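## Task

Get every pill into the Wednesday compartment so that they stay there without the robot holding them, then open the gripper and pull the arm away.

## Robot and tools

Robot: two arms, left_arm and right_arm, each ending in a two-finger gripper. One scene frame is shared by both: origin on the table surface midway between the arm bases, +x out across the table, +z up, and left_arm sits toward +y. The names are labels only and do not tell you which side of a camera image an arm appears on. In each gripper's own axes the fingers extend along +z and close along y. The reported hand point lies between the pads, roughly 1 cm short of the tips. Reported positions can be off, more so when an arm reaches far.

Cameras: cam_left_wrist and cam_right_wrist, each 504x504 pixels.

Tool execute_actions, argument actions: a list holding one action, one wait, or nothing. An empty list just returns the state plus pictures. An action is {"rows": [...], "steps": n} with n from 5 to 15 (default 15), each step lasting 1/30 s. Each row is one list of 14 numbers covering both arms, every number in [-1, 1]: left_arm dx, dy, dz, rx, ry, rz, opening, then right_arm in the same seven-number order. Rows run one per step; the final row repeats if rows are fewer than steps. The first six numbers of an arm are an offset, not a pose: they are expressed in that gripper's own axes and measured from the gripper's pose printed in the last result that showed it (or, before any such result in the scene, and for any later call in the same reply, from where the arm is when the action begins). Every row is measured from that same base, not chained from the previous row. Scale: 1.0 equals 0.6 m of travel or 180 degrees; rx, ry, rz form a single rotation vector. Opening is absolute: +1 fully open (0.094 m), -1 closed. A wait is {"steps": n}, up to 300, counted from the previous result, so your thinking time is included. Set pictures true to get images with an action.

Tool move: target is one 14-number row laid out exactly as above, offsets from the same base, in gripper axes. speed is the path's top speed in m/s, 0.002 to 0.5, default 0.25; rotation is capped at twice that in rad/s. Both grippers travel straight lines and finish together, over 0.5 to 10 s; anything needing longer is cut off at 10 s. Openings are sent at the start. Paths ignore obstacles and the other arm. Its result adds a move: line with the ending (done, off_target, moving, held, fault) and any limits (paced = target was clipped; held = some steps blocked, after which the arm may lurch fast), plus each gripper's distance to its target.

Tool wait: seconds from 0 to 10; sends nothing new.

Tool zoom_image: camera name and region [x0, y0, x1, y1] in that camera's pixels, top-left origin, at most 504 by 504.

Tool finished_scene: scene number; ends the current scene for good and reports success, then gives the next goal.

Control details: each step the commanded pose is clipped to within 70 mm and 16 degrees of the measured one, so large offsets take several actions; after an action ends the arm only continues to its last clipped pose. Position wins over orientation if both cannot be met. Arms tend to settle a centimetre or more low; all-zero offsets pull the arm back to the base pose and can let it sag. To hold an arm still, send the correction back to its desired pose in the first call of a reply and zeros after that, raising the aim if it still sits low.

Result lines: the state line gives each gripper's position (m) and quaternion wxyz. grip_measured is finger opening on the command scale; to hold something, command about 0.03 below it (less for a lighter grip). Readings may carry a fixed error of about 1 mm. Hand target (only when nothing is held back) is where the controller is currently steering. HELD marks steps where part of your row was not sent; pose unreachable names an arm whose command was altered by the clearance check. Joint positions end with gripper opening in metres. Joint torques are total drive outputs, noisy and offset, not pure contact loads. Joint limits (rad): waist -2.618 to 3.054, shoulder 0 to 3.142, elbow 0 to 3.142, wrist pitch and yaw ±1.571, wrist roll ±2.094. MOTOR HOT appears at 75 °C; at 90 °C the arm stops for 10 s, and at 100 °C it goes limp and falls; these show as OVER-TEMPERATURE FAULT. Avoid holding loads longer than needed.

Avoid: pushing anything off the table (instant failure), letting the arms collide or press on each other, fast contacts and targets set deep past a surface, dropping or slinging pills. Occasional tugs on a held part or nudges to loose items may happen. Finish with the pills resting in the compartment, fingers open, gripper lifted away, then call finished_scene. Faster, smoother, low-effort motion is preferred.

Each tool is called after "Call:" by a JSON object that holds its "fn" and its "kwargs".

## Session

Call:
{"fn": "execute_actions", "kwargs": {"actions": []}}

Scene clock: 0.00 s of 5400.00 s.
left_arm: end_effector_position=(-0.0006, +0.5323, +0.1720) grip_measured=+1.000 end_effector_quat_wxyz=(-0.180, -0.273, +0.893, +0.310) | right_arm: end_effector_position=(+0.3199, +0.1794, +0.2267) grip_measured=+1.000 end_effector_quat_wxyz=(-0.542, +0.721, -0.433, +0.004)
Joint positions: left_arm=[ 0.695  1.298  1.065 -1.282 -0.731  0.312  0.094] | right_arm=[ 0.915  1.594  1.142  0.026 -0.04  -1.055  0.094]
Joint velocities: left_arm=[ 0.002 -0.012 -0.012 -0.066 -0.051 -0.081  0.   ] | right_arm=[ 0.027 -0.017  0.022  0.022 -0.037 -0.051  0.   ]
Joint torques (N m, as the arm reports them, + toward a larger angle): no reading
Motor temperatures (°C, as the motors report them): left_arm=[25 25 25 22 24 25] | right_arm=[22 22 24 24 24 24]
Hand target (left_arm): -0.000, +0.535, +0.179; -0.172, -0.279, +0.889, +0.321
Hand target (right_arm): +0.319, +0.178, +0.224; -0.535, +0.724, -0.436, +0.001

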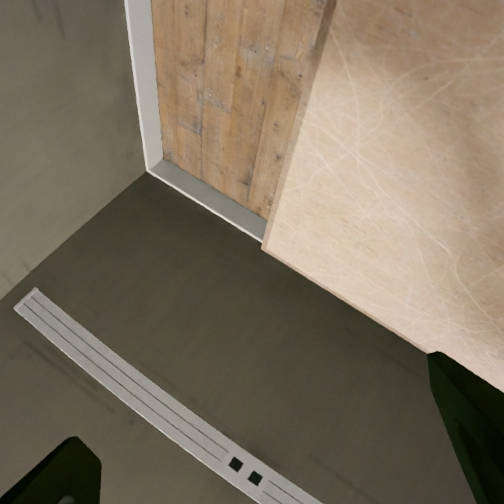

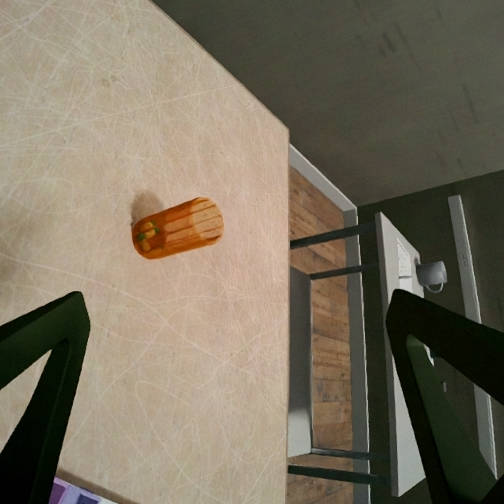

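Call:
{"fn": "move", "kwargs": {"target": [-0.223,-0.158,-0.542,0.205,-0.119,0.18,1,0.073,-0.128,-0.334,-0.003,0.43,0.572,1]}}

Scene clock: 6.20 s of 5400.00 s.
left_arm: end_effector_position=(+0.2974, +0.4011, +0.3250) grip_measured=+1.000 end_effector_quat_wxyz=(+0.222, +0.002, +0.972, +0.081) | right_arm: end_effector_position=(+0.3069, +0.0065, +0.3541) grip_measured=+1.000 end_effector_quat_wxyz=(+0.219, -0.022, +0.958, +0.185)
Joint positions: left_arm=[ 0.108  1.694  2.168 -1.569 -0.023  0.306  0.094] | right_arm=[ 0.706  1.659  2.214 -1.543  0.026  0.719  0.094]
Joint velocities: left_arm=[ 0.007 -0.007 -0.002 -0.081  0.037 -0.022  0.   ] | right_arm=[-0.002 -0.002 -0.007  0.081 -0.037  0.066  0.   ]
Joint torques (N m, as the arm reports them, + toward a larger angle): left_arm=[ 0.55 -5.71  7.5   0.79  0.14 -0.04] | right_arm=[-0.96 -6.21  3.12  1.69 -0.04  0.06]
Motor temperatures (°C, as the motors report them): left_arm=[25 25 26 22 24 25] | right_arm=[22 22 24 25 24 24]
Hand target (left_arm): +0.300, +0.402, +0.331; +0.233, +0.002, +0.969, +0.079
Hand target (right_arm): +0.303, -0.001, +0.349; +0.206, -0.014, +0.962, +0.179
Off the commanded pose (left_arm): 0.007 m, 27 deg; orientation clipped at the last step of the last action.
Off the commanded pose (right_arm): 0.011 m, 34 deg; orientation clipped at the last step of the last action.
joint sent to its limit (left arm) — the command would take joint 4 (wrist pitch) past its lower limit, so that joint was sent only as far as its limit.
joint sent to its limit (right arm) — the command would take joint 4 (wrist pitch) past its lower limit, so that joint was sent only as far as its limit.
Kept back: nothing.
move: off_target (left_arm, right_arm); limits=paced

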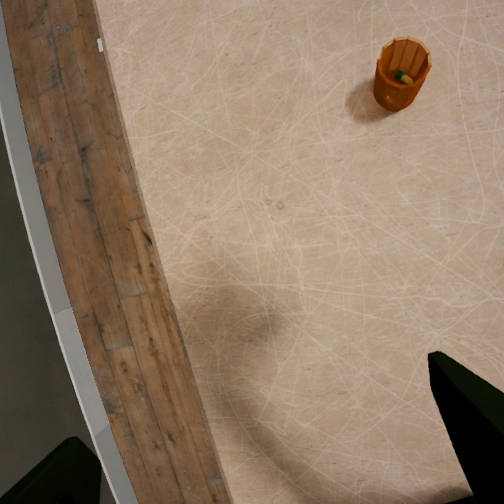

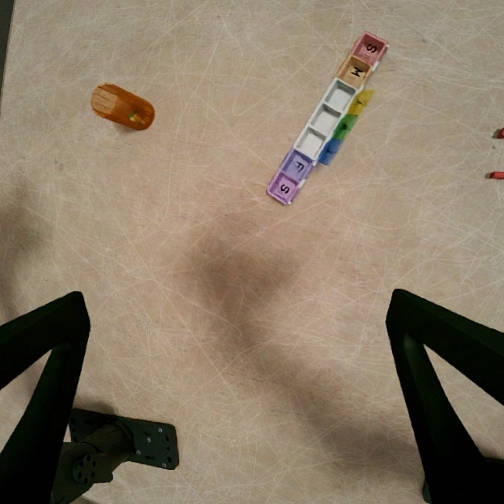

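Call:
{"fn": "move", "kwargs": {"target": [-0.094,-0.038,0.265,0.052,0.142,0,1,-0.065,0.073,0.324,0.119,0.141,0.014,1]}}

Scene clock: 8.30 s of 5400.00 s.
left_arm: end_effector_position=(+0.4126, +0.4045, +0.1888) grip_measured=+1.000 end_effector_quat_wxyz=(+0.102, +0.003, +0.994, +0.031) | right_arm: end_effector_position=(+0.4165, +0.1168, +0.2175) grip_measured=+1.000 end_effector_quat_wxyz=(+0.145, -0.006, +0.981, +0.132)
Joint positions: left_arm=[ 0.047  2.266  2.478 -1.569 -0.012  0.244  0.094] | right_arm=[ 0.706  2.376  2.751 -1.55   0.01   0.757  0.094]
Joint velocities: left_arm=[-0.017 -0.002 -0.002 -0.037  0.007 -0.037  0.   ] | right_arm=[-0.012  0.017 -0.007  0.022  0.022  0.022  0.   ]
Joint torques (N m, as the arm reports them, + toward a larger angle): left_arm=[ -0.36 -12.78   7.9    0.41   0.15  -0.06] | right_arm=[ -0.15 -11.23   7.02   1.41  -0.04   0.04]
Motor temperatures (°C, as the motors report them): left_arm=[25 25 26 22 24 25] | right_arm=[22 23 25 25 24 24]
Hand target (left_arm): +0.417, +0.400, +0.202; +0.123, +0.004, +0.992, +0.029
Hand target (right_arm): +0.415, +0.117, +0.222; +0.145, -0.003, +0.980, +0.138
Off the commanded pose (left_arm): 0.017 m, 12 deg.
Off the commanded pose (right_arm): 0.006 m, 22 deg; orientation clipped at the last step of the last action.
joint sent to its limit (left arm) — the command would take joint 4 (wrist pitch) past its lower limit, so that joint was sent only as far as its limit.
joint sent to its limit (right arm) — the command would take joint 4 (wrist pitch) past its lower limit, so that joint was sent only as far as its limit.
Kept back: nothing.
move: off_target (left_arm, right_arm); limits=paced

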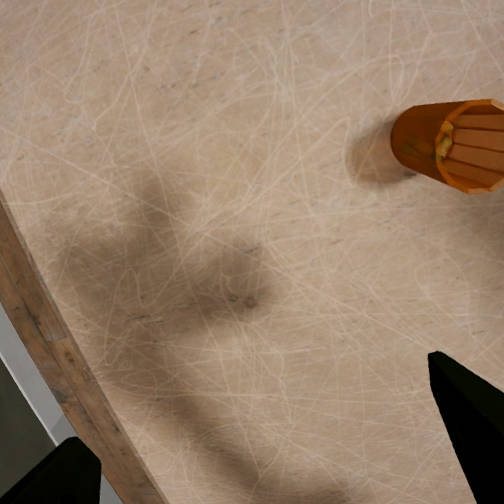

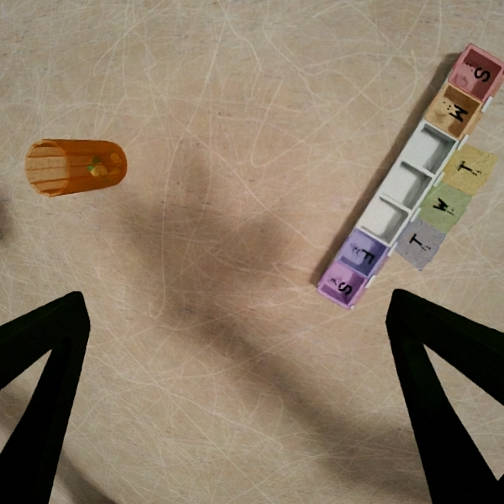

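Call:
{"fn": "move", "kwargs": {"target": [0.123,-0.155,0.17,0.017,-0.35,-0.01,1,0,-0.3,-0.1,0,0,0,1]}}

Scene clock: 11.90 s of 5400.00 s.
left_arm: end_effector_position=(+0.3625, +0.3196, +0.0699) grip_measured=+1.000 end_effector_quat_wxyz=(+0.603, +0.005, +0.798, +0.003) | right_arm: end_effector_position=(+0.4124, -0.0707, +0.2267) grip_measured=+1.000 end_effector_quat_wxyz=(+0.148, -0.005, +0.980, +0.130)
Joint positions: left_arm=[-0.074  1.808  0.343  1.187  0.112  0.042  0.094] | right_arm=[ 0.307  1.762  1.839 -1.273 -0.135  0.388  0.094]
Joint velocities: left_arm=[-0.017  0.002  0.002  0.007  0.007  0.037  0.   ] | right_arm=[ 0.012 -0.017  0.002 -0.007  0.081  0.007  0.   ]
Joint torques (N m, as the arm reports them, + toward a larger angle): left_arm=[-0.57 -5.11  3.41  1.66 -0.07 -0.08] | right_arm=[-0.68 -8.3   4.46  1.47 -0.16 -0.07]
Motor temperatures (°C, as the motors report them): left_arm=[25 26 26 23 24 25] | right_arm=[22 23 25 26 24 24]
Hand target (left_arm): +0.363, +0.317, +0.070; +0.607, +0.003, +0.794, +0.001
Hand target (right_arm): +0.408, -0.074, +0.225; +0.143, -0.006, +0.981, +0.132
Off the commanded pose (left_arm): 0.002 m, 1 deg.
Off the commanded pose (right_arm): 0.004 m, 0 deg.
Kept back: nothing.
move: done

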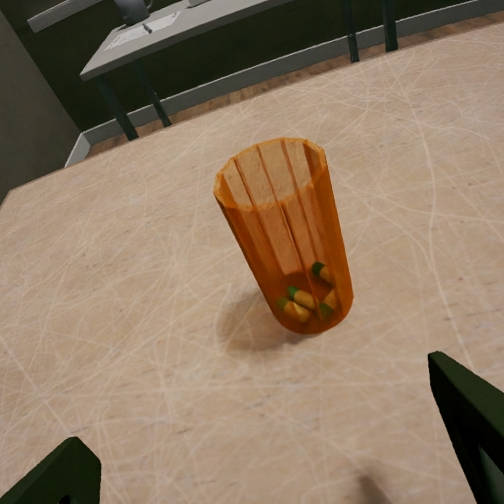

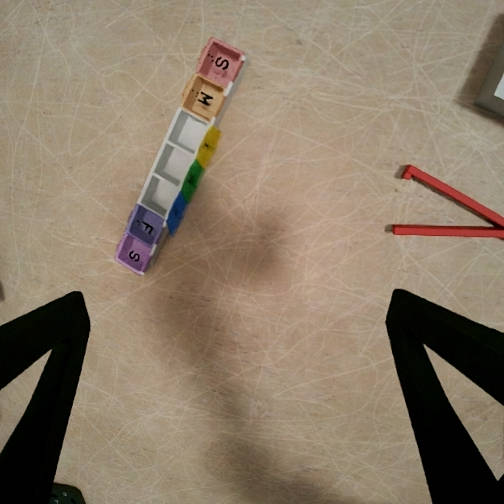

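Call:
{"fn": "move", "kwargs": {"target": [0,-0.04,0.1,0,0,0,1,0,0,0,0,0,0,1], "speed": 0.1}}

Scene clock: 13.13 s of 5400.00 s.
left_arm: end_effector_position=(+0.4122, +0.2958, +0.0486) grip_measured=+1.000 end_effector_quat_wxyz=(+0.597, +0.009, +0.803, +0.003) | right_arm: end_effector_position=(+0.4124, -0.0707, +0.2267) grip_measured=+1.000 end_effector_quat_wxyz=(+0.148, -0.005, +0.980, +0.130)
Joint positions: left_arm=[-0.175  2.008  0.54   1.175  0.019  0.021  0.094] | right_arm=[ 0.307  1.762  1.839 -1.273 -0.135  0.388  0.094]
Joint velocities: left_arm=[-0.007  0.002 -0.007 -0.051 -0.037 -0.051  0.   ] | right_arm=[ 0.022 -0.002  0.007 -0.007 -0.081 -0.007  0.   ]
Joint torques (N m, as the arm reports them, + toward a larger angle): left_arm=[-0.4  -7.07  5.67  1.46 -0.07 -0.09] | right_arm=[-0.13 -7.34  6.04  1.52 -0.06 -0.01]
Motor temperatures (°C, as the motors report them): left_arm=[25 26 26 23 24 25] | right_arm=[22 24 25 26 24 24]
Hand target (left_arm): +0.420, +0.295, +0.053; +0.603, +0.005, +0.798, +0.002
Hand target (right_arm): +0.412, -0.071, +0.227; +0.148, -0.005, +0.980, +0.130
Off the commanded pose (left_arm): 0.009 m, 1 deg.
Off the commanded pose (right_arm): 0.000 m, 0 deg.
Kept back: nothing.
move: done

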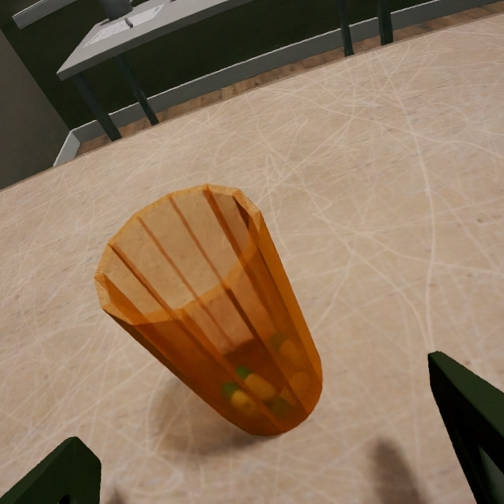

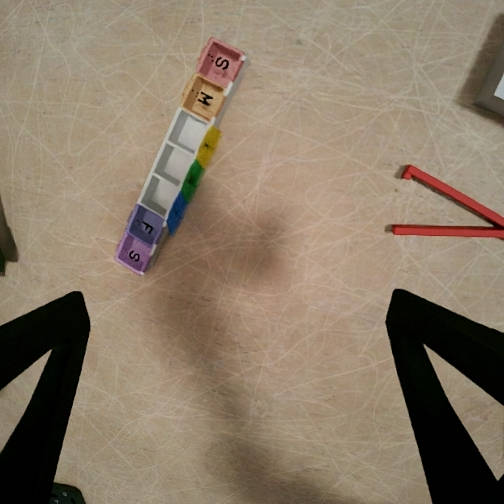

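Call:
{"fn": "move", "kwargs": {"target": [-0.025,0.008,0.09,0,0,0,1,0,0,0,0,0,0,1], "speed": 0.06}}

Scene clock: 14.73 s of 5400.00 s.
left_arm: end_effector_position=(+0.4604, +0.2965, +0.0419) grip_measured=+1.000 end_effector_quat_wxyz=(+0.589, +0.008, +0.808, +0.002) | right_arm: end_effector_position=(+0.4124, -0.0707, +0.2267) grip_measured=+1.000 end_effector_quat_wxyz=(+0.148, -0.005, +0.980, +0.130)
Joint positions: left_arm=[-0.175  2.112  0.753  1.049  0.019  0.021  0.094] | right_arm=[ 0.307  1.762  1.839 -1.273 -0.135  0.388  0.094]
Joint velocities: left_arm=[ 0.007 -0.007 -0.002 -0.022 -0.037 -0.037  0.   ] | right_arm=[-0.002 -0.002 -0.012 -0.051 -0.051 -0.037  0.   ]
Joint torques (N m, as the arm reports them, + toward a larger angle): left_arm=[ 0.67 -8.72  6.1   1.45  0.09  0.01] | right_arm=[-0.13 -7.33  6.06  1.52 -0.05  0.  ]
Motor temperatures (°C, as the motors report them): left_arm=[25 26 26 24 24 25] | right_arm=[22 24 25 26 24 24]
Hand target (left_arm): +0.468, +0.300, +0.047; +0.597, +0.009, +0.802, +0.003
Hand target (right_arm): +0.412, -0.071, +0.227; +0.148, -0.005, +0.980, +0.130
Off the commanded pose (left_arm): 0.010 m, 1 deg.
Off the commanded pose (right_arm): 0.000 m, 0 deg.
Kept back: nothing.
move: done

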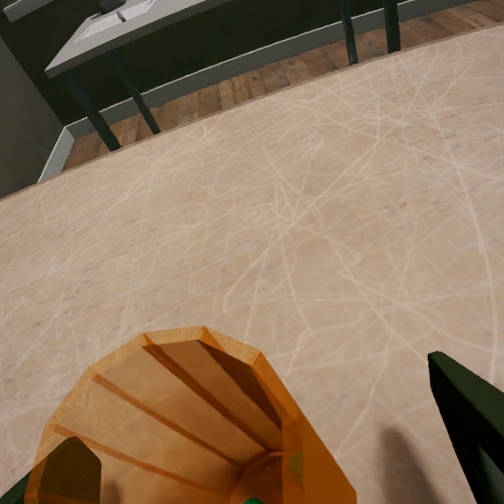

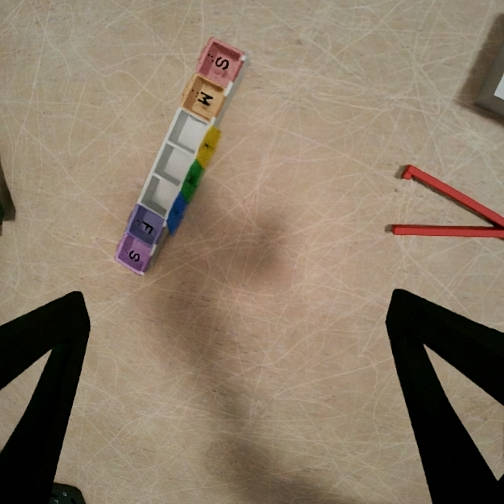

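Call:
{"fn": "move", "kwargs": {"target": [-0.012,0.025,0.015,0,0,0,0.2,0,0,0,0,0,0,1], "speed": 0.04}}

Call:
{"fn": "move", "kwargs": {"target": [0,0,0,0,0,0,-0.3,0,0,0,0,0,0,1]}}

Scene clock: 15.73 s of 5400.00 s.
left_arm: end_effector_position=(+0.4635, +0.3098, +0.0399) grip_measured=+0.203 end_effector_quat_wxyz=(+0.582, +0.006, +0.813, +0.004) | right_arm: end_effector_position=(+0.4124, -0.0707, +0.2267) grip_measured=+1.000 end_effector_quat_wxyz=(+0.148, -0.005, +0.980, +0.130)
Joint positions: left_arm=[-0.138  2.112  0.775  1.007  0.048  0.03   0.056] | right_arm=[ 0.307  1.762  1.839 -1.273 -0.135  0.388  0.094]
Joint velocities: left_arm=[ 0.007 -0.012  0.007 -0.037 -0.037 -0.022 -0.   ] | right_arm=[-0.032  0.012  0.012 -0.007 -0.007 -0.037  0.   ]
Joint torques (N m, as the arm reports them, + toward a larger angle): left_arm=[ 0.49 -9.07  6.4   1.48  0.05 -0.01] | right_arm=[-0.09 -7.37  6.06  1.53 -0.06  0.  ]
Motor temperatures (°C, as the motors report them): left_arm=[25 26 26 24 24 25] | right_arm=[22 24 25 26 24 24]
Hand target (left_arm): +0.471, +0.311, +0.046; +0.589, +0.008, +0.808, +0.003
Hand target (right_arm): +0.412, -0.071, +0.227; +0.148, -0.005, +0.980, +0.130
Off the commanded pose (left_arm): 0.010 m, 1 deg.
Off the commanded pose (right_arm): 0.000 m, 0 deg.
Kept back: nothing.
move: done

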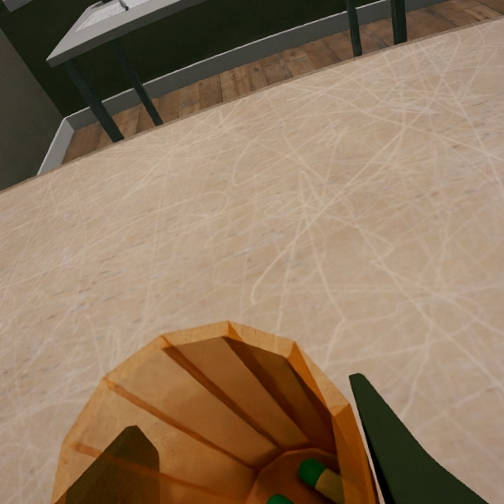

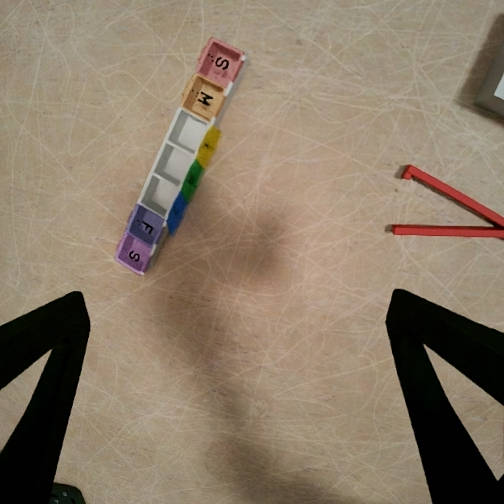

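Scene clock: 16.23 s of 5400.00 s.
left_arm: end_effector_position=(+0.4634, +0.3098, +0.0397) grip_measured=-0.153 end_effector_quat_wxyz=(+0.581, +0.006, +0.814, +0.004) | right_arm: end_effector_position=(+0.4124, -0.0707, +0.2267) grip_measured=+1.000 end_effector_quat_wxyz=(+0.148, -0.005, +0.980, +0.130)
Joint positions: left_arm=[-0.138  2.112  0.775  1.007  0.048  0.03   0.04 ] | right_arm=[ 0.307  1.762  1.839 -1.273 -0.135  0.388  0.094]
Joint velocities: left_arm=[-0.012 -0.027  0.002 -0.051  0.007  0.007 -0.001] | right_arm=[ 0.017 -0.007  0.002 -0.037  0.022 -0.051  0.   ]
Joint torques (N m, as the arm reports them, + toward a larger angle): left_arm=[ 0.01 -9.54  4.41  1.45 -0.02 -0.01] | right_arm=[-0.1  -7.32  6.08  1.52 -0.06  0.  ]
Motor temperatures (°C, as the motors report them): left_arm=[25 26 26 24 24 25] | right_arm=[22 24 25 26 24 24]
Hand target (left_arm): +0.464, +0.310, +0.040; +0.582, +0.006, +0.813, +0.004
Hand target (right_arm): +0.412, -0.071, +0.227; +0.148, -0.005, +0.980, +0.130
Off the commanded pose (left_arm): 0.000 m, 0 deg.
Off the commanded pose (right_arm): 0.000 m, 0 deg.
Kept back: nothing.
move: done

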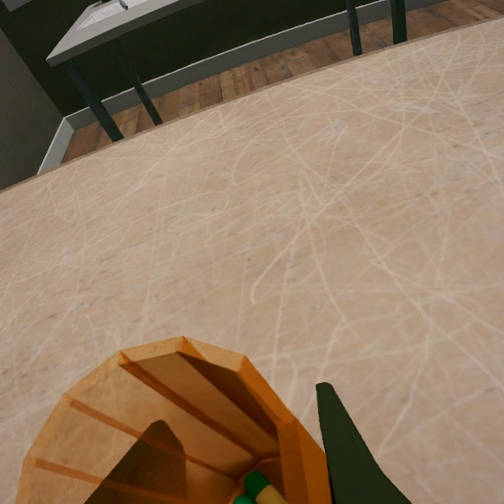

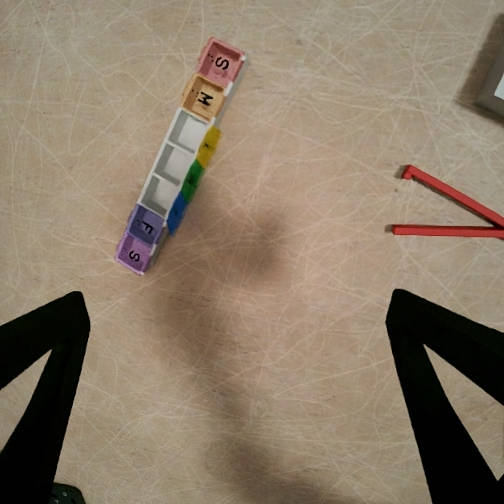

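Call:
{"fn": "move", "kwargs": {"target": [-0.1,0,-0.03,0,0,0,-0.2,0,0,0,0,0,0,1], "speed": 0.1}}

Call:
{"fn": "move", "kwargs": {"target": [-0.03,-0.28,0,0.131,0,0.045,-0.2,0,0,0,0,0,0,1], "speed": 0.15}}

Call:
{"fn": "move", "kwargs": {"target": [0,0,0,-0.108,0,0.315,-0.2,0,0,0,0,0,0,1], "speed": 0.15}}

Scene clock: 17.77 s of 5400.00 s.
left_arm: end_effector_position=(+0.4571, +0.3095, +0.0773) grip_measured=-0.153 end_effector_quat_wxyz=(+0.557, +0.005, +0.830, +0.002) | right_arm: end_effector_position=(+0.4124, -0.0707, +0.2267) grip_measured=+1.000 end_effector_quat_wxyz=(+0.148, -0.005, +0.980, +0.130)
Joint positions: left_arm=[-0.138  1.919  0.795  0.735  0.048  0.03   0.04 ] | right_arm=[ 0.307  1.762  1.839 -1.273 -0.135  0.388  0.094]
Joint velocities: left_arm=[ 0.002 -0.012  0.012 -0.051  0.022  0.022 -0.   ] | right_arm=[-0.012  0.012 -0.012 -0.051  0.037 -0.051  0.   ]
Joint torques (N m, as the arm reports them, + toward a larger angle): left_arm=[ -0.02 -11.36   7.26   1.47  -0.01   0.  ] | right_arm=[-0.11 -7.32  6.07  1.52 -0.06 -0.02]
Motor temperatures (°C, as the motors report them): left_arm=[25 26 26 24 24 25] | right_arm=[22 24 25 26 24 24]
Hand target (left_arm): +0.466, +0.309, +0.103; +0.581, +0.006, +0.814, +0.004
Hand target (right_arm): +0.412, -0.071, +0.227; +0.148, -0.005, +0.980, +0.130
Off the commanded pose (left_arm): 0.027 m, 3 deg.
Off the commanded pose (right_arm): 0.000 m, 0 deg.
Kept back: nothing.
move: off_target (left_arm)

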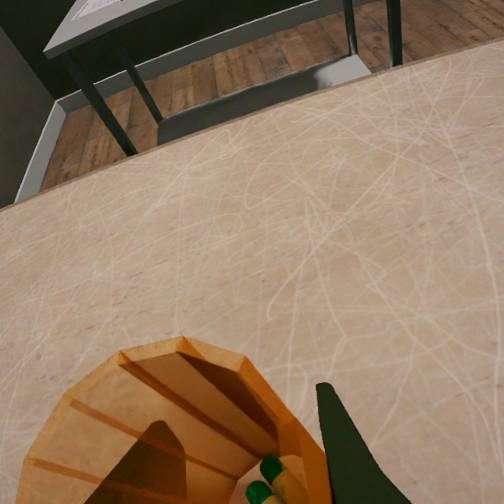

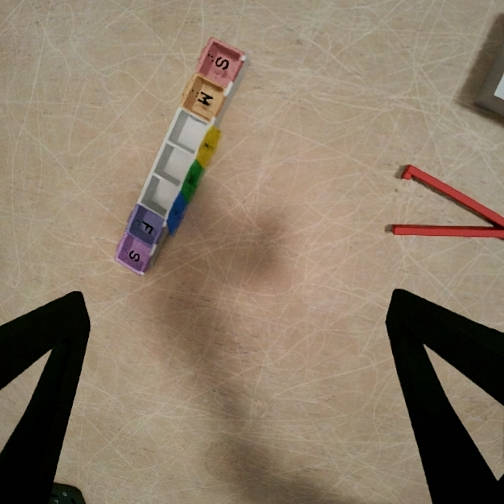

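Scene clock: 19.63 s of 5400.00 s.
left_arm: end_effector_position=(+0.4550, +0.1462, +0.0835) grip_measured=-0.153 end_effector_quat_wxyz=(+0.534, +0.170, +0.819, -0.124) | right_arm: end_effector_position=(+0.4124, -0.0707, +0.2267) grip_measured=+1.000 end_effector_quat_wxyz=(+0.148, -0.005, +0.980, +0.130)
Joint positions: left_arm=[-0.409  1.948  0.91   0.619  0.194  0.063  0.04 ] | right_arm=[ 0.307  1.762  1.839 -1.273 -0.135  0.388  0.094]
Joint velocities: left_arm=[ 0.007  0.002 -0.007 -0.037 -0.007  0.007 -0.001] | right_arm=[-0.017  0.012 -0.002 -0.022 -0.037  0.022  0.   ]
Joint torques (N m, as the arm reports them, + toward a larger angle): left_arm=[-0.16 -8.89  8.04  1.42  0.18 -0.01] | right_arm=[-0.1  -7.32  6.09  1.53 -0.07 -0.01]
Motor temperatures (°C, as the motors report them): left_arm=[25 26 26 24 24 25] | right_arm=[22 24 25 26 24 24]
Hand target (left_arm): +0.462, +0.140, +0.094; +0.544, +0.177, +0.810, -0.129
Hand target (right_arm): +0.412, -0.071, +0.227; +0.148, -0.005, +0.980, +0.130
Off the commanded pose (left_arm): 0.013 m, 2 deg.
Off the commanded pose (right_arm): 0.000 m, 0 deg.
Kept back: nothing.
move: off_target (left_arm)

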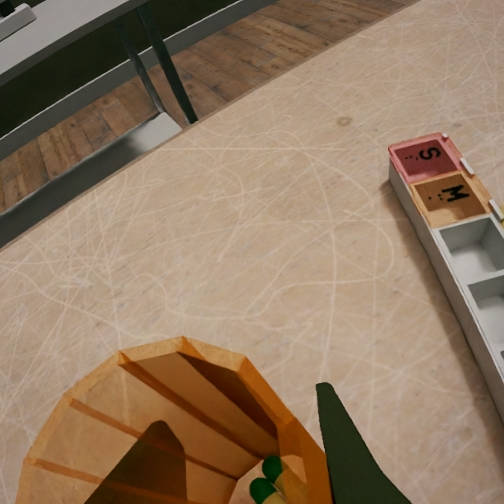

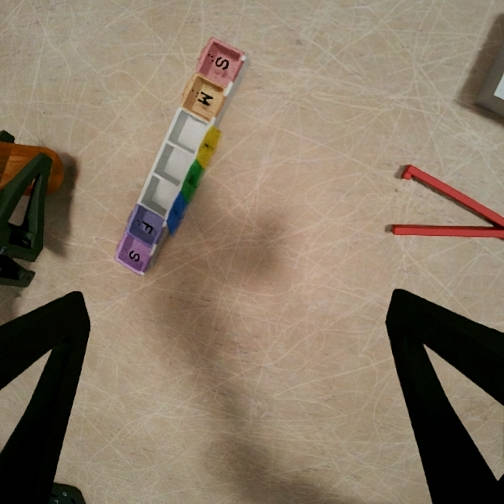

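Scene clock: 23.63 s of 5400.00 s.
left_arm: end_effector_position=(+0.4559, +0.1481, +0.0823) grip_measured=-0.153 end_effector_quat_wxyz=(+0.542, +0.451, +0.654, +0.275) | right_arm: end_effector_position=(+0.4124, -0.0707, +0.2267) grip_measured=+1.000 end_effector_quat_wxyz=(+0.148, -0.005, +0.980, +0.130)
Joint positions: left_arm=[-0.545  2.033  0.829  0.932 -0.215  1.015  0.04 ] | right_arm=[ 0.307  1.762  1.839 -1.273 -0.135  0.388  0.094]
Joint velocities: left_arm=[ 0.012  0.002 -0.002  0.081 -0.022 -0.022  0.002] | right_arm=[-0.017  0.007  0.022  0.022  0.066 -0.007  0.   ]
Joint torques (N m, as the arm reports them, + toward a larger angle): left_arm=[-0.55 -8.85  4.39  1.7  -0.15 -0.08] | right_arm=[-0.11 -7.34  6.09  1.52 -0.06  0.  ]
Motor temperatures (°C, as the motors report them): left_arm=[25 26 26 25 24 25] | right_arm=[22 24 25 26 24 24]
Hand target (left_arm): +0.455, +0.146, +0.083; +0.547, +0.448, +0.650, +0.278
Hand target (right_arm): +0.412, -0.071, +0.227; +0.148, -0.005, +0.980, +0.130
Off the commanded pose (left_arm): 0.002 m, 1 deg.
Off the commanded pose (right_arm): 0.000 m, 0 deg.
Kept back: nothing.
move: done

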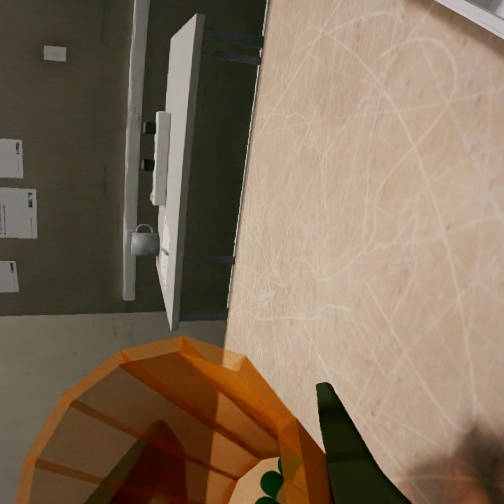

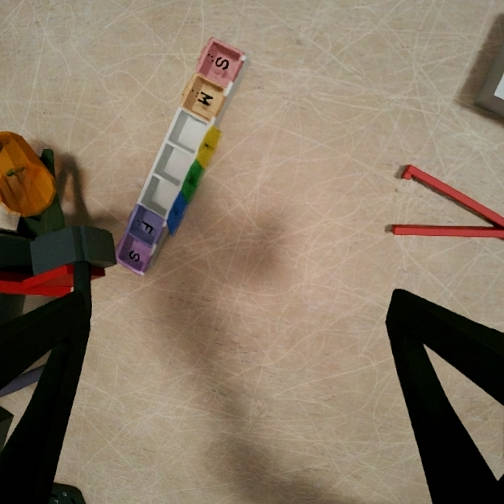

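Call:
{"fn": "move", "kwargs": {"target": [-0.08,-0.015,0.045,-0.036,0,0.105,-0.2,0,0,0,0,0,0,1], "speed": 0.08}}

Scene clock: 26.43 s of 5400.00 s.
left_arm: end_effector_position=(+0.4711, +0.1039, +0.0743) grip_measured=-0.153 end_effector_quat_wxyz=(+0.495, +0.536, +0.563, +0.389) | right_arm: end_effector_position=(+0.4124, -0.0707, +0.2267) grip_measured=+1.000 end_effector_quat_wxyz=(+0.148, -0.005, +0.980, +0.130)
Joint positions: left_arm=[-0.658  2.176  0.963  0.988 -0.366  1.345  0.04 ] | right_arm=[ 0.307  1.762  1.839 -1.273 -0.135  0.388  0.094]
Joint velocities: left_arm=[ 0.007 -0.012 -0.002 -0.022 -0.007 -0.007 -0.   ] | right_arm=[ 0.017 -0.002 -0.007 -0.037  0.095 -0.007  0.   ]
Joint torques (N m, as the arm reports them, + toward a larger angle): left_arm=[ -0.56 -10.     7.34   1.65  -0.17  -0.05] | right_arm=[-0.1  -7.39  6.08  1.52 -0.06 -0.01]
Motor temperatures (°C, as the motors report them): left_arm=[25 27 26 26 24 25] | right_arm=[22 24 25 26 24 24]
Hand target (left_arm): +0.478, +0.098, +0.089; +0.513, +0.521, +0.555, +0.396
Hand target (right_arm): +0.412, -0.071, +0.227; +0.148, -0.005, +0.980, +0.130
Off the commanded pose (left_arm): 0.018 m, 3 deg.
Off the commanded pose (right_arm): 0.000 m, 0 deg.
Kept back: nothing.
move: off_target (left_arm)

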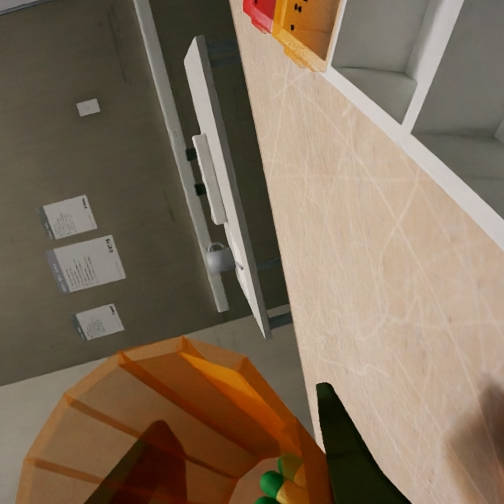

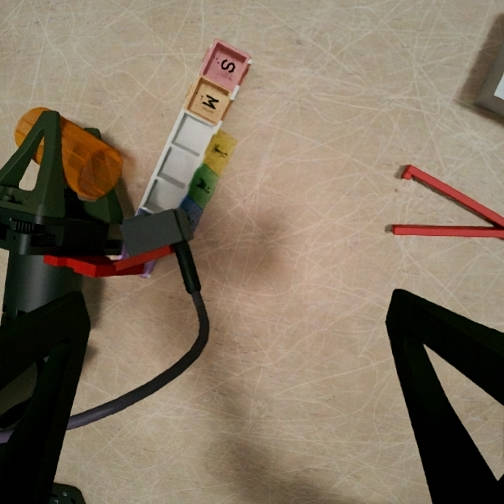

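Call:
{"fn": "move", "kwargs": {"target": [-0.069,0.03,0.02,0,0,0,-0.2,0,0,0,0,0,0,1], "speed": 0.04}}

Call:
{"fn": "zoom_image", "kwargs": {"camera": "cam_right_wrist", "region": [20,60,270,280]}}

Scene clock: 28.10 s of 5400.00 s.
left_arm: end_effector_position=(+0.4787, +0.0692, +0.0881) grip_measured=-0.153 end_effector_quat_wxyz=(+0.486, +0.547, +0.561, +0.388) | right_arm: end_effector_position=(+0.4124, -0.0707, +0.2267) grip_measured=+1.000 end_effector_quat_wxyz=(+0.148, -0.005, +0.980, +0.130)
Joint positions: left_arm=[-0.724  2.176  1.085  0.84  -0.425  1.341  0.04 ] | right_arm=[ 0.307  1.762  1.839 -1.273 -0.135  0.388  0.094]
Joint velocities: left_arm=[-0.007  0.002  0.022 -0.051 -0.066 -0.022 -0.   ] | right_arm=[ 0.007 -0.002 -0.007  0.007  0.051  0.066  0.   ]
Joint torques (N m, as the arm reports them, + toward a larger angle): left_arm=[ -0.36 -10.4    7.63   1.43  -0.19  -0.11] | right_arm=[-0.12 -7.32  6.09  1.52 -0.07 -0.01]
Motor temperatures (°C, as the motors report them): left_arm=[25 27 26 26 24 25] | right_arm=[22 24 25 26 24 24]
Hand target (left_arm): +0.484, +0.064, +0.096; +0.495, +0.536, +0.563, +0.388
Hand target (right_arm): +0.412, -0.071, +0.227; +0.148, -0.005, +0.980, +0.130
Off the commanded pose (left_arm): 0.010 m, 2 deg.
Off the commanded pose (right_arm): 0.000 m, 0 deg.
Kept back: nothing.
move: done

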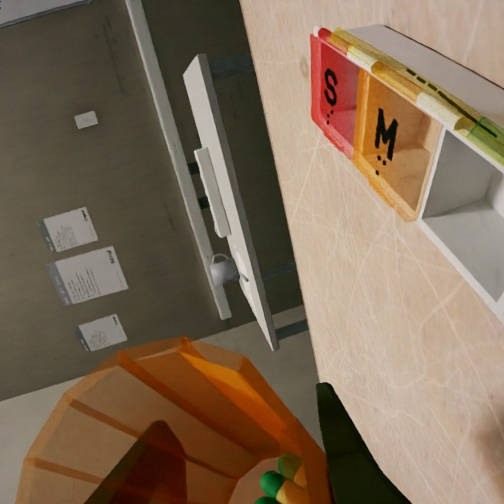

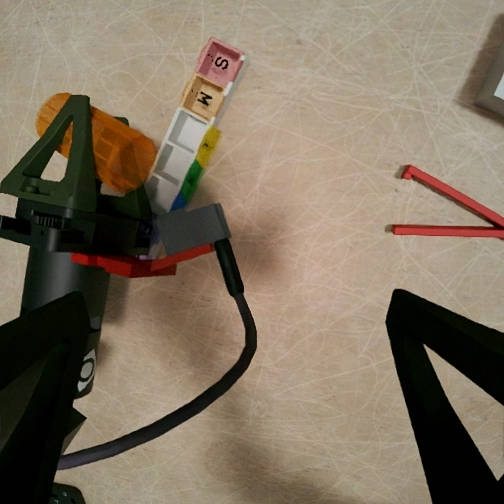

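Region (20, 60, 270, 280) of cam_right_wrist's 504x504 image, scaled by 2.016, with more detail than that image has; it fills the top 444 rows of this view, and the rest is white.

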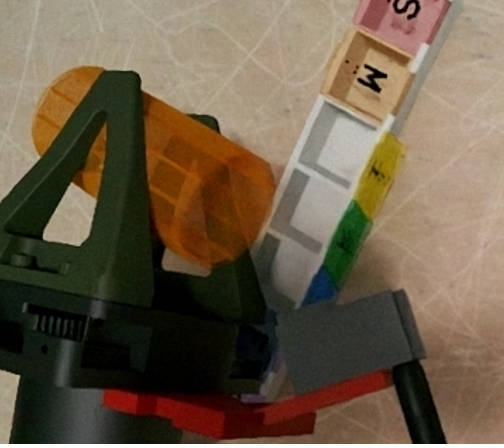

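Call:
{"fn": "move", "kwargs": {"target": [0,0.01,0.012,0.035,0,0.16,-0.2,0,0,0,0,0,0,1], "speed": 0.05}}

Call:
{"fn": "zoom_image", "kwargs": {"camera": "cam_right_wrist", "region": [20,60,270,280]}}

Scene clock: 33.83 s of 5400.00 s.
left_arm: end_effector_position=(+0.4783, +0.0680, +0.0660) grip_measured=-0.153 end_effector_quat_wxyz=(+0.329, +0.709, +0.427, +0.455) | right_arm: end_effector_position=(+0.4124, -0.0707, +0.2267) grip_measured=+1.000 end_effector_quat_wxyz=(+0.148, -0.005, +0.980, +0.130)
Joint positions: left_arm=[-0.724  2.169  1.153  0.602 -0.418  1.797  0.04 ] | right_arm=[ 0.307  1.762  1.839 -1.273 -0.135  0.388  0.094]
Joint velocities: left_arm=[ 0.012 -0.007 -0.002 -0.051 -0.037  0.022 -0.   ] | right_arm=[ 0.002  0.002 -0.012  0.022 -0.051  0.051  0.   ]
Joint torques (N m, as the arm reports them, + toward a larger angle): left_arm=[  0.67 -14.24   7.61   1.28  -0.07   0.  ] | right_arm=[-0.1  -7.33  6.06  1.52 -0.06  0.  ]
Motor temperatures (°C, as the motors report them): left_arm=[25 28 26 26 24 25] | right_arm=[22 24 25 26 24 24]
Hand target (left_arm): +0.487, +0.069, +0.092; +0.344, +0.695, +0.427, +0.466
Hand target (right_arm): +0.412, -0.071, +0.227; +0.148, -0.005, +0.980, +0.130
Off the commanded pose (left_arm): 0.028 m, 3 deg.
Off the commanded pose (right_arm): 0.000 m, 0 deg.
Kept back: nothing.
move: off_target (left_arm)

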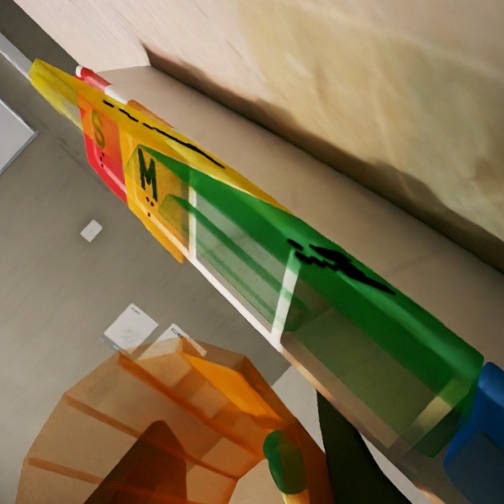

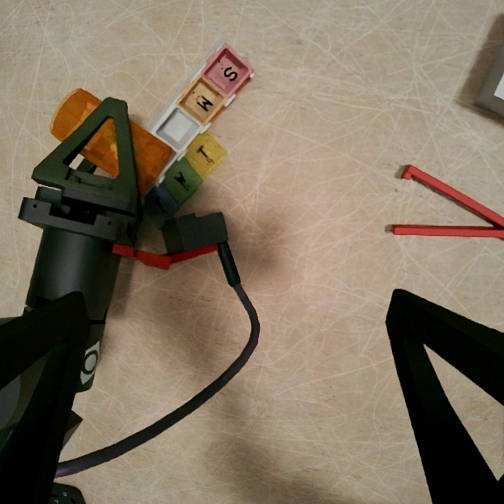

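Region (20, 60, 270, 280) of cam_right_wrist's 504x504 image, scaled by 2.016, with more detail than that image has; it fills the top 444 rows of this view, and the rest is white.

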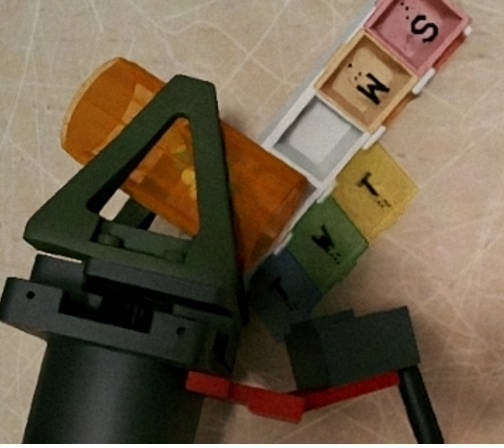

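Call:
{"fn": "move", "kwargs": {"target": [0.036,0.086,-0.037,0.11,0,-0.08,-0.2,0,0,0,0,0,0,1], "speed": 0.1}}

Scene clock: 36.83 s of 5400.00 s.
left_arm: end_effector_position=(+0.4732, +0.0733, +0.1037) grip_measured=-0.153 end_effector_quat_wxyz=(+0.234, +0.708, +0.580, +0.327) | right_arm: end_effector_position=(+0.4124, -0.0707, +0.2267) grip_measured=+1.000 end_effector_quat_wxyz=(+0.148, -0.005, +0.980, +0.130)
Joint positions: left_arm=[-0.724  2.116  1.603 -0.325 -0.43   1.4    0.04 ] | right_arm=[ 0.307  1.762  1.839 -1.273 -0.135  0.388  0.094]
Joint velocities: left_arm=[-0.002  0.002  0.012 -0.095 -0.066  0.022  0.001] | right_arm=[ 0.002  0.002 -0.002 -0.051 -0.037 -0.022  0.   ]
Joint torques (N m, as the arm reports them, + toward a larger angle): left_arm=[ -0.05 -13.68   9.02   1.03  -0.17  -0.16] | right_arm=[-0.1  -7.32  6.08  1.52 -0.06  0.  ]
Motor temperatures (°C, as the motors report them): left_arm=[25 28 27 26 24 25] | right_arm=[22 24 25 26 24 24]
Hand target (left_arm): +0.478, +0.068, +0.126; +0.258, +0.697, +0.582, +0.330
Hand target (right_arm): +0.412, -0.071, +0.227; +0.148, -0.005, +0.980, +0.130
Off the commanded pose (left_arm): 0.024 m, 3 deg.
Off the commanded pose (right_arm): 0.000 m, 0 deg.
Kept back: nothing.
move: off_target (left_arm)

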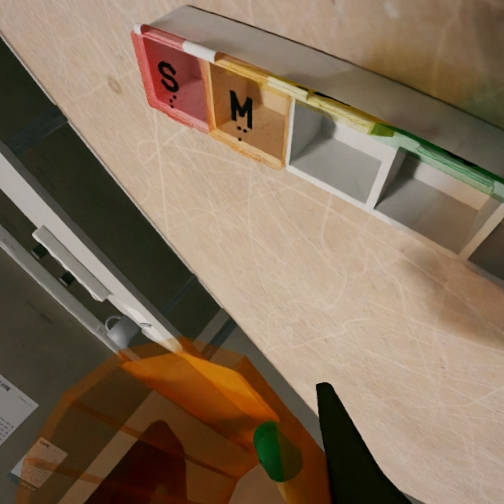

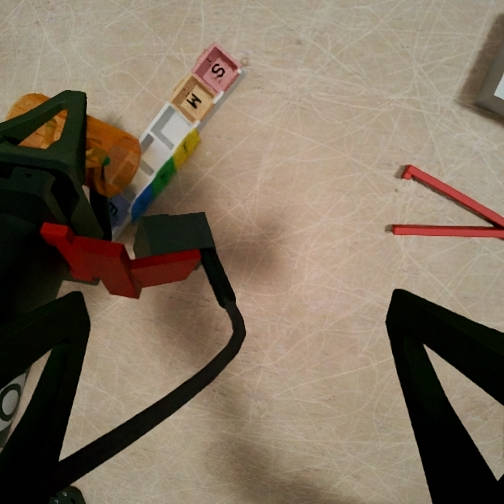

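Call:
{"fn": "move", "kwargs": {"target": [0.02,-0.018,0.048,0,0,0,-0.2,0,0,0,0,0,0,1], "speed": 0.03}}

Call:
{"fn": "zoom_image", "kwargs": {"camera": "cam_right_wrist", "region": [20,60,270,280]}}

Scene clock: 38.50 s of 5400.00 s.
left_arm: end_effector_position=(+0.4847, +0.0878, +0.0772) grip_measured=-0.153 end_effector_quat_wxyz=(+0.226, +0.712, +0.579, +0.326) | right_arm: end_effector_position=(+0.4124, -0.0707, +0.2267) grip_measured=+1.000 end_effector_quat_wxyz=(+0.148, -0.005, +0.980, +0.130)
Joint positions: left_arm=[-0.685  2.165  1.579 -0.256 -0.406  1.436  0.04 ] | right_arm=[ 0.307  1.762  1.839 -1.273 -0.135  0.388  0.094]
Joint velocities: left_arm=[ 0.002 -0.002  0.007 -0.007  0.022 -0.022 -0.   ] | right_arm=[-0.007 -0.012 -0.007  0.007  0.007 -0.007  0.   ]
Joint torques (N m, as the arm reports them, + toward a larger angle): left_arm=[  0.39 -12.07   6.26   1.27  -0.11  -0.04] | right_arm=[-0.11 -7.31  6.05  1.53 -0.06  0.  ]
Motor temperatures (°C, as the motors report them): left_arm=[25 28 27 26 24 25] | right_arm=[22 24 25 26 24 24]
Hand target (left_arm): +0.488, +0.089, +0.078; +0.234, +0.708, +0.580, +0.327
Hand target (right_arm): +0.412, -0.071, +0.227; +0.148, -0.005, +0.980, +0.130
Off the commanded pose (left_arm): 0.004 m, 1 deg.
Off the commanded pose (right_arm): 0.000 m, 0 deg.
Kept back: nothing.
move: done

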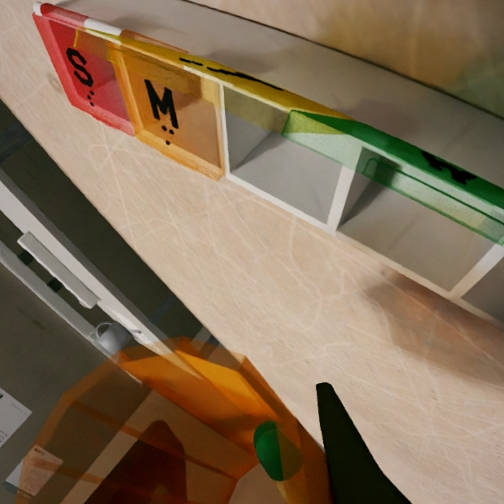

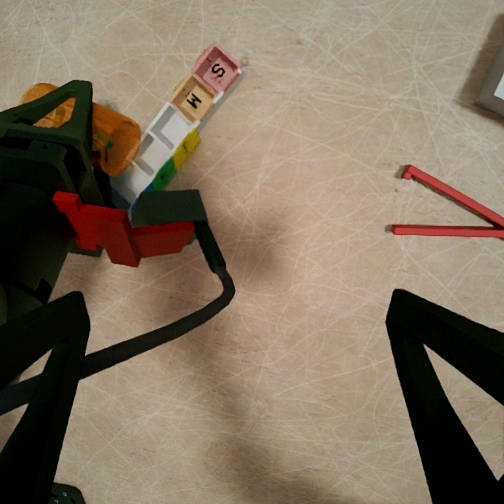

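Region (20, 60, 270, 280) of cam_right_wrist's 504x504 image, scaled by 2.016, with more detail than that image has; it fills the top 444 rows of this view, and the rest is white.

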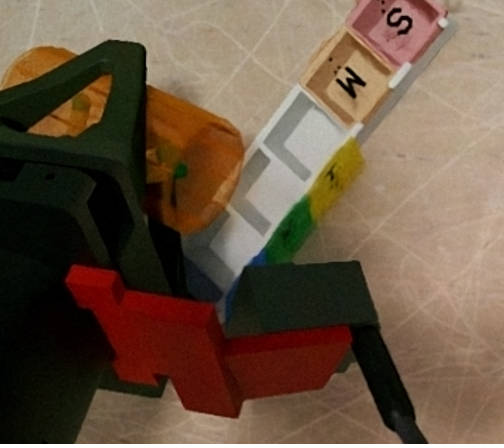

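Call:
{"fn": "move", "kwargs": {"target": [-0.014,0.018,-0.023,-0.032,0.097,0.093,-0.2,0,0,0,0,0,0,1], "speed": 0.05}}

Call:
{"fn": "zoom_image", "kwargs": {"camera": "cam_right_wrist", "region": [20,60,270,280]}}

Scene clock: 43.33 s of 5400.00 s.
left_arm: end_effector_position=(+0.4772, +0.0806, +0.0877) grip_measured=-0.153 end_effector_quat_wxyz=(+0.115, +0.726, +0.482, +0.477) | right_arm: end_effector_position=(+0.4124, -0.0707, +0.2267) grip_measured=+1.000 end_effector_quat_wxyz=(+0.148, -0.005, +0.980, +0.130)
Joint positions: left_arm=[-0.801  2.217  1.579 -0.177 -0.777  1.679  0.04 ] | right_arm=[ 0.307  1.762  1.839 -1.273 -0.135  0.388  0.094]
Joint velocities: left_arm=[-0.017  0.002  0.012  0.022 -0.037  0.037  0.   ] | right_arm=[-0.012 -0.002  0.002 -0.007 -0.037 -0.007  0.   ]
Joint torques (N m, as the arm reports them, + toward a larger angle): left_arm=[ -0.48 -11.69   7.5    1.15  -0.52  -0.02] | right_arm=[-0.12 -7.35  6.1   1.52 -0.07 -0.01]
Motor temperatures (°C, as the motors report them): left_arm=[25 28 27 26 24 25] | right_arm=[22 24 25 26 24 24]
Hand target (left_arm): +0.480, +0.076, +0.093; +0.121, +0.719, +0.481, +0.487
Hand target (right_arm): +0.412, -0.071, +0.227; +0.148, -0.005, +0.980, +0.130
Off the commanded pose (left_arm): 0.007 m, 2 deg.
Off the commanded pose (right_arm): 0.000 m, 0 deg.
Kept back: nothing.
move: done

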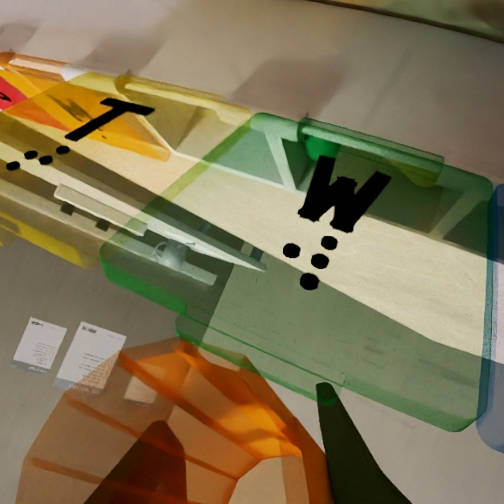

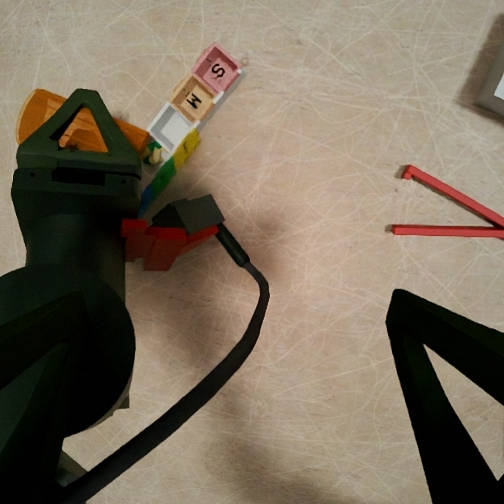

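Region (20, 60, 270, 280) of cam_right_wrist's 504x504 image, scaled by 2.016, with more detail than that image has; it fills the top 444 rows of this view, and the rest is white.

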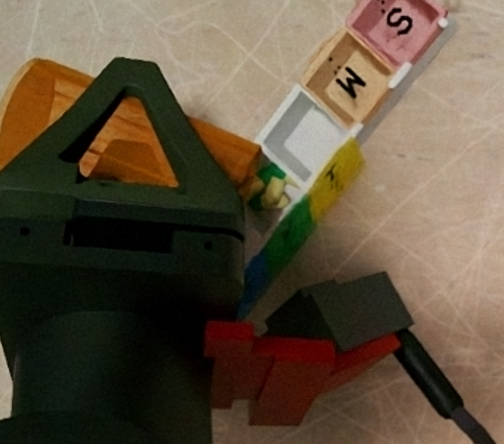

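Call:
{"fn": "move", "kwargs": {"target": [0.085,0.09,-0.075,0,0,0,-0.2,0,0,0,0,0,0,1], "speed": 0.08}}

Scene clock: 45.07 s of 5400.00 s.
left_arm: end_effector_position=(+0.4605, +0.0920, +0.1177) grip_measured=-0.153 end_effector_quat_wxyz=(+0.052, +0.760, +0.465, +0.450) | right_arm: end_effector_position=(+0.4293, -0.0720, +0.2328) grip_measured=+1.000 end_effector_quat_wxyz=(+0.180, +0.010, +0.974, +0.137)
Joint positions: left_arm=[-0.801  2.17   1.706 -0.506 -0.775  1.682  0.04 ] | right_arm=[ 0.295  1.762  1.839 -1.207 -0.122  0.407  0.094]
Joint velocities: left_arm=[ 0.007 -0.007 -0.007 -0.037 -0.007 -0.051  0.   ] | right_arm=[-0.002  0.007 -0.012 -0.022 -0.081  0.022  0.   ]
Joint torques (N m, as the arm reports them, + toward a larger angle): left_arm=[  0.22 -17.16  10.73   1.17  -0.42  -0.03] | right_arm=[ 0.75 -7.43  6.38  0.88 -0.18 -0.19]
Motor temperatures (°C, as the motors report them): left_arm=[25 29 27 26 24 25] | right_arm=[22 24 25 26 24 24]
Hand target (left_arm): +0.473, +0.084, +0.175; +0.115, +0.726, +0.482, +0.477
Hand target (right_arm): +0.413, -0.071, +0.227; +0.149, -0.005, +0.980, +0.131
Off the commanded pose (left_arm): 0.060 m, 9 deg.
Off the commanded pose (right_arm): 0.018 m, 4 deg.
Kept back: nothing.
move: off_target (left_arm, right_arm)

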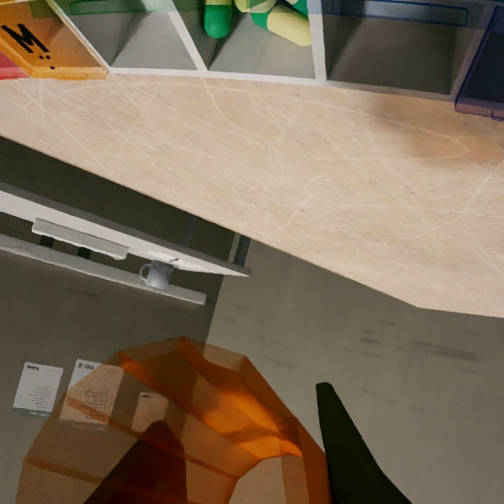

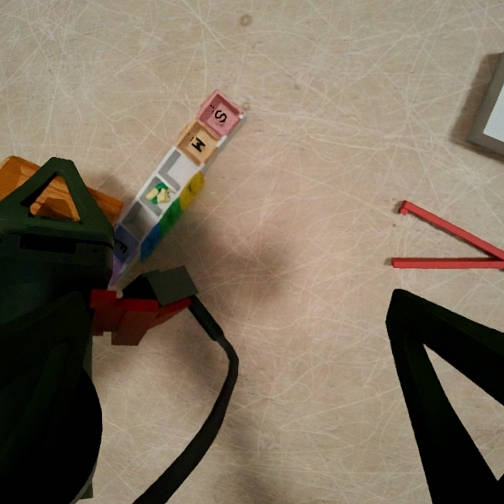

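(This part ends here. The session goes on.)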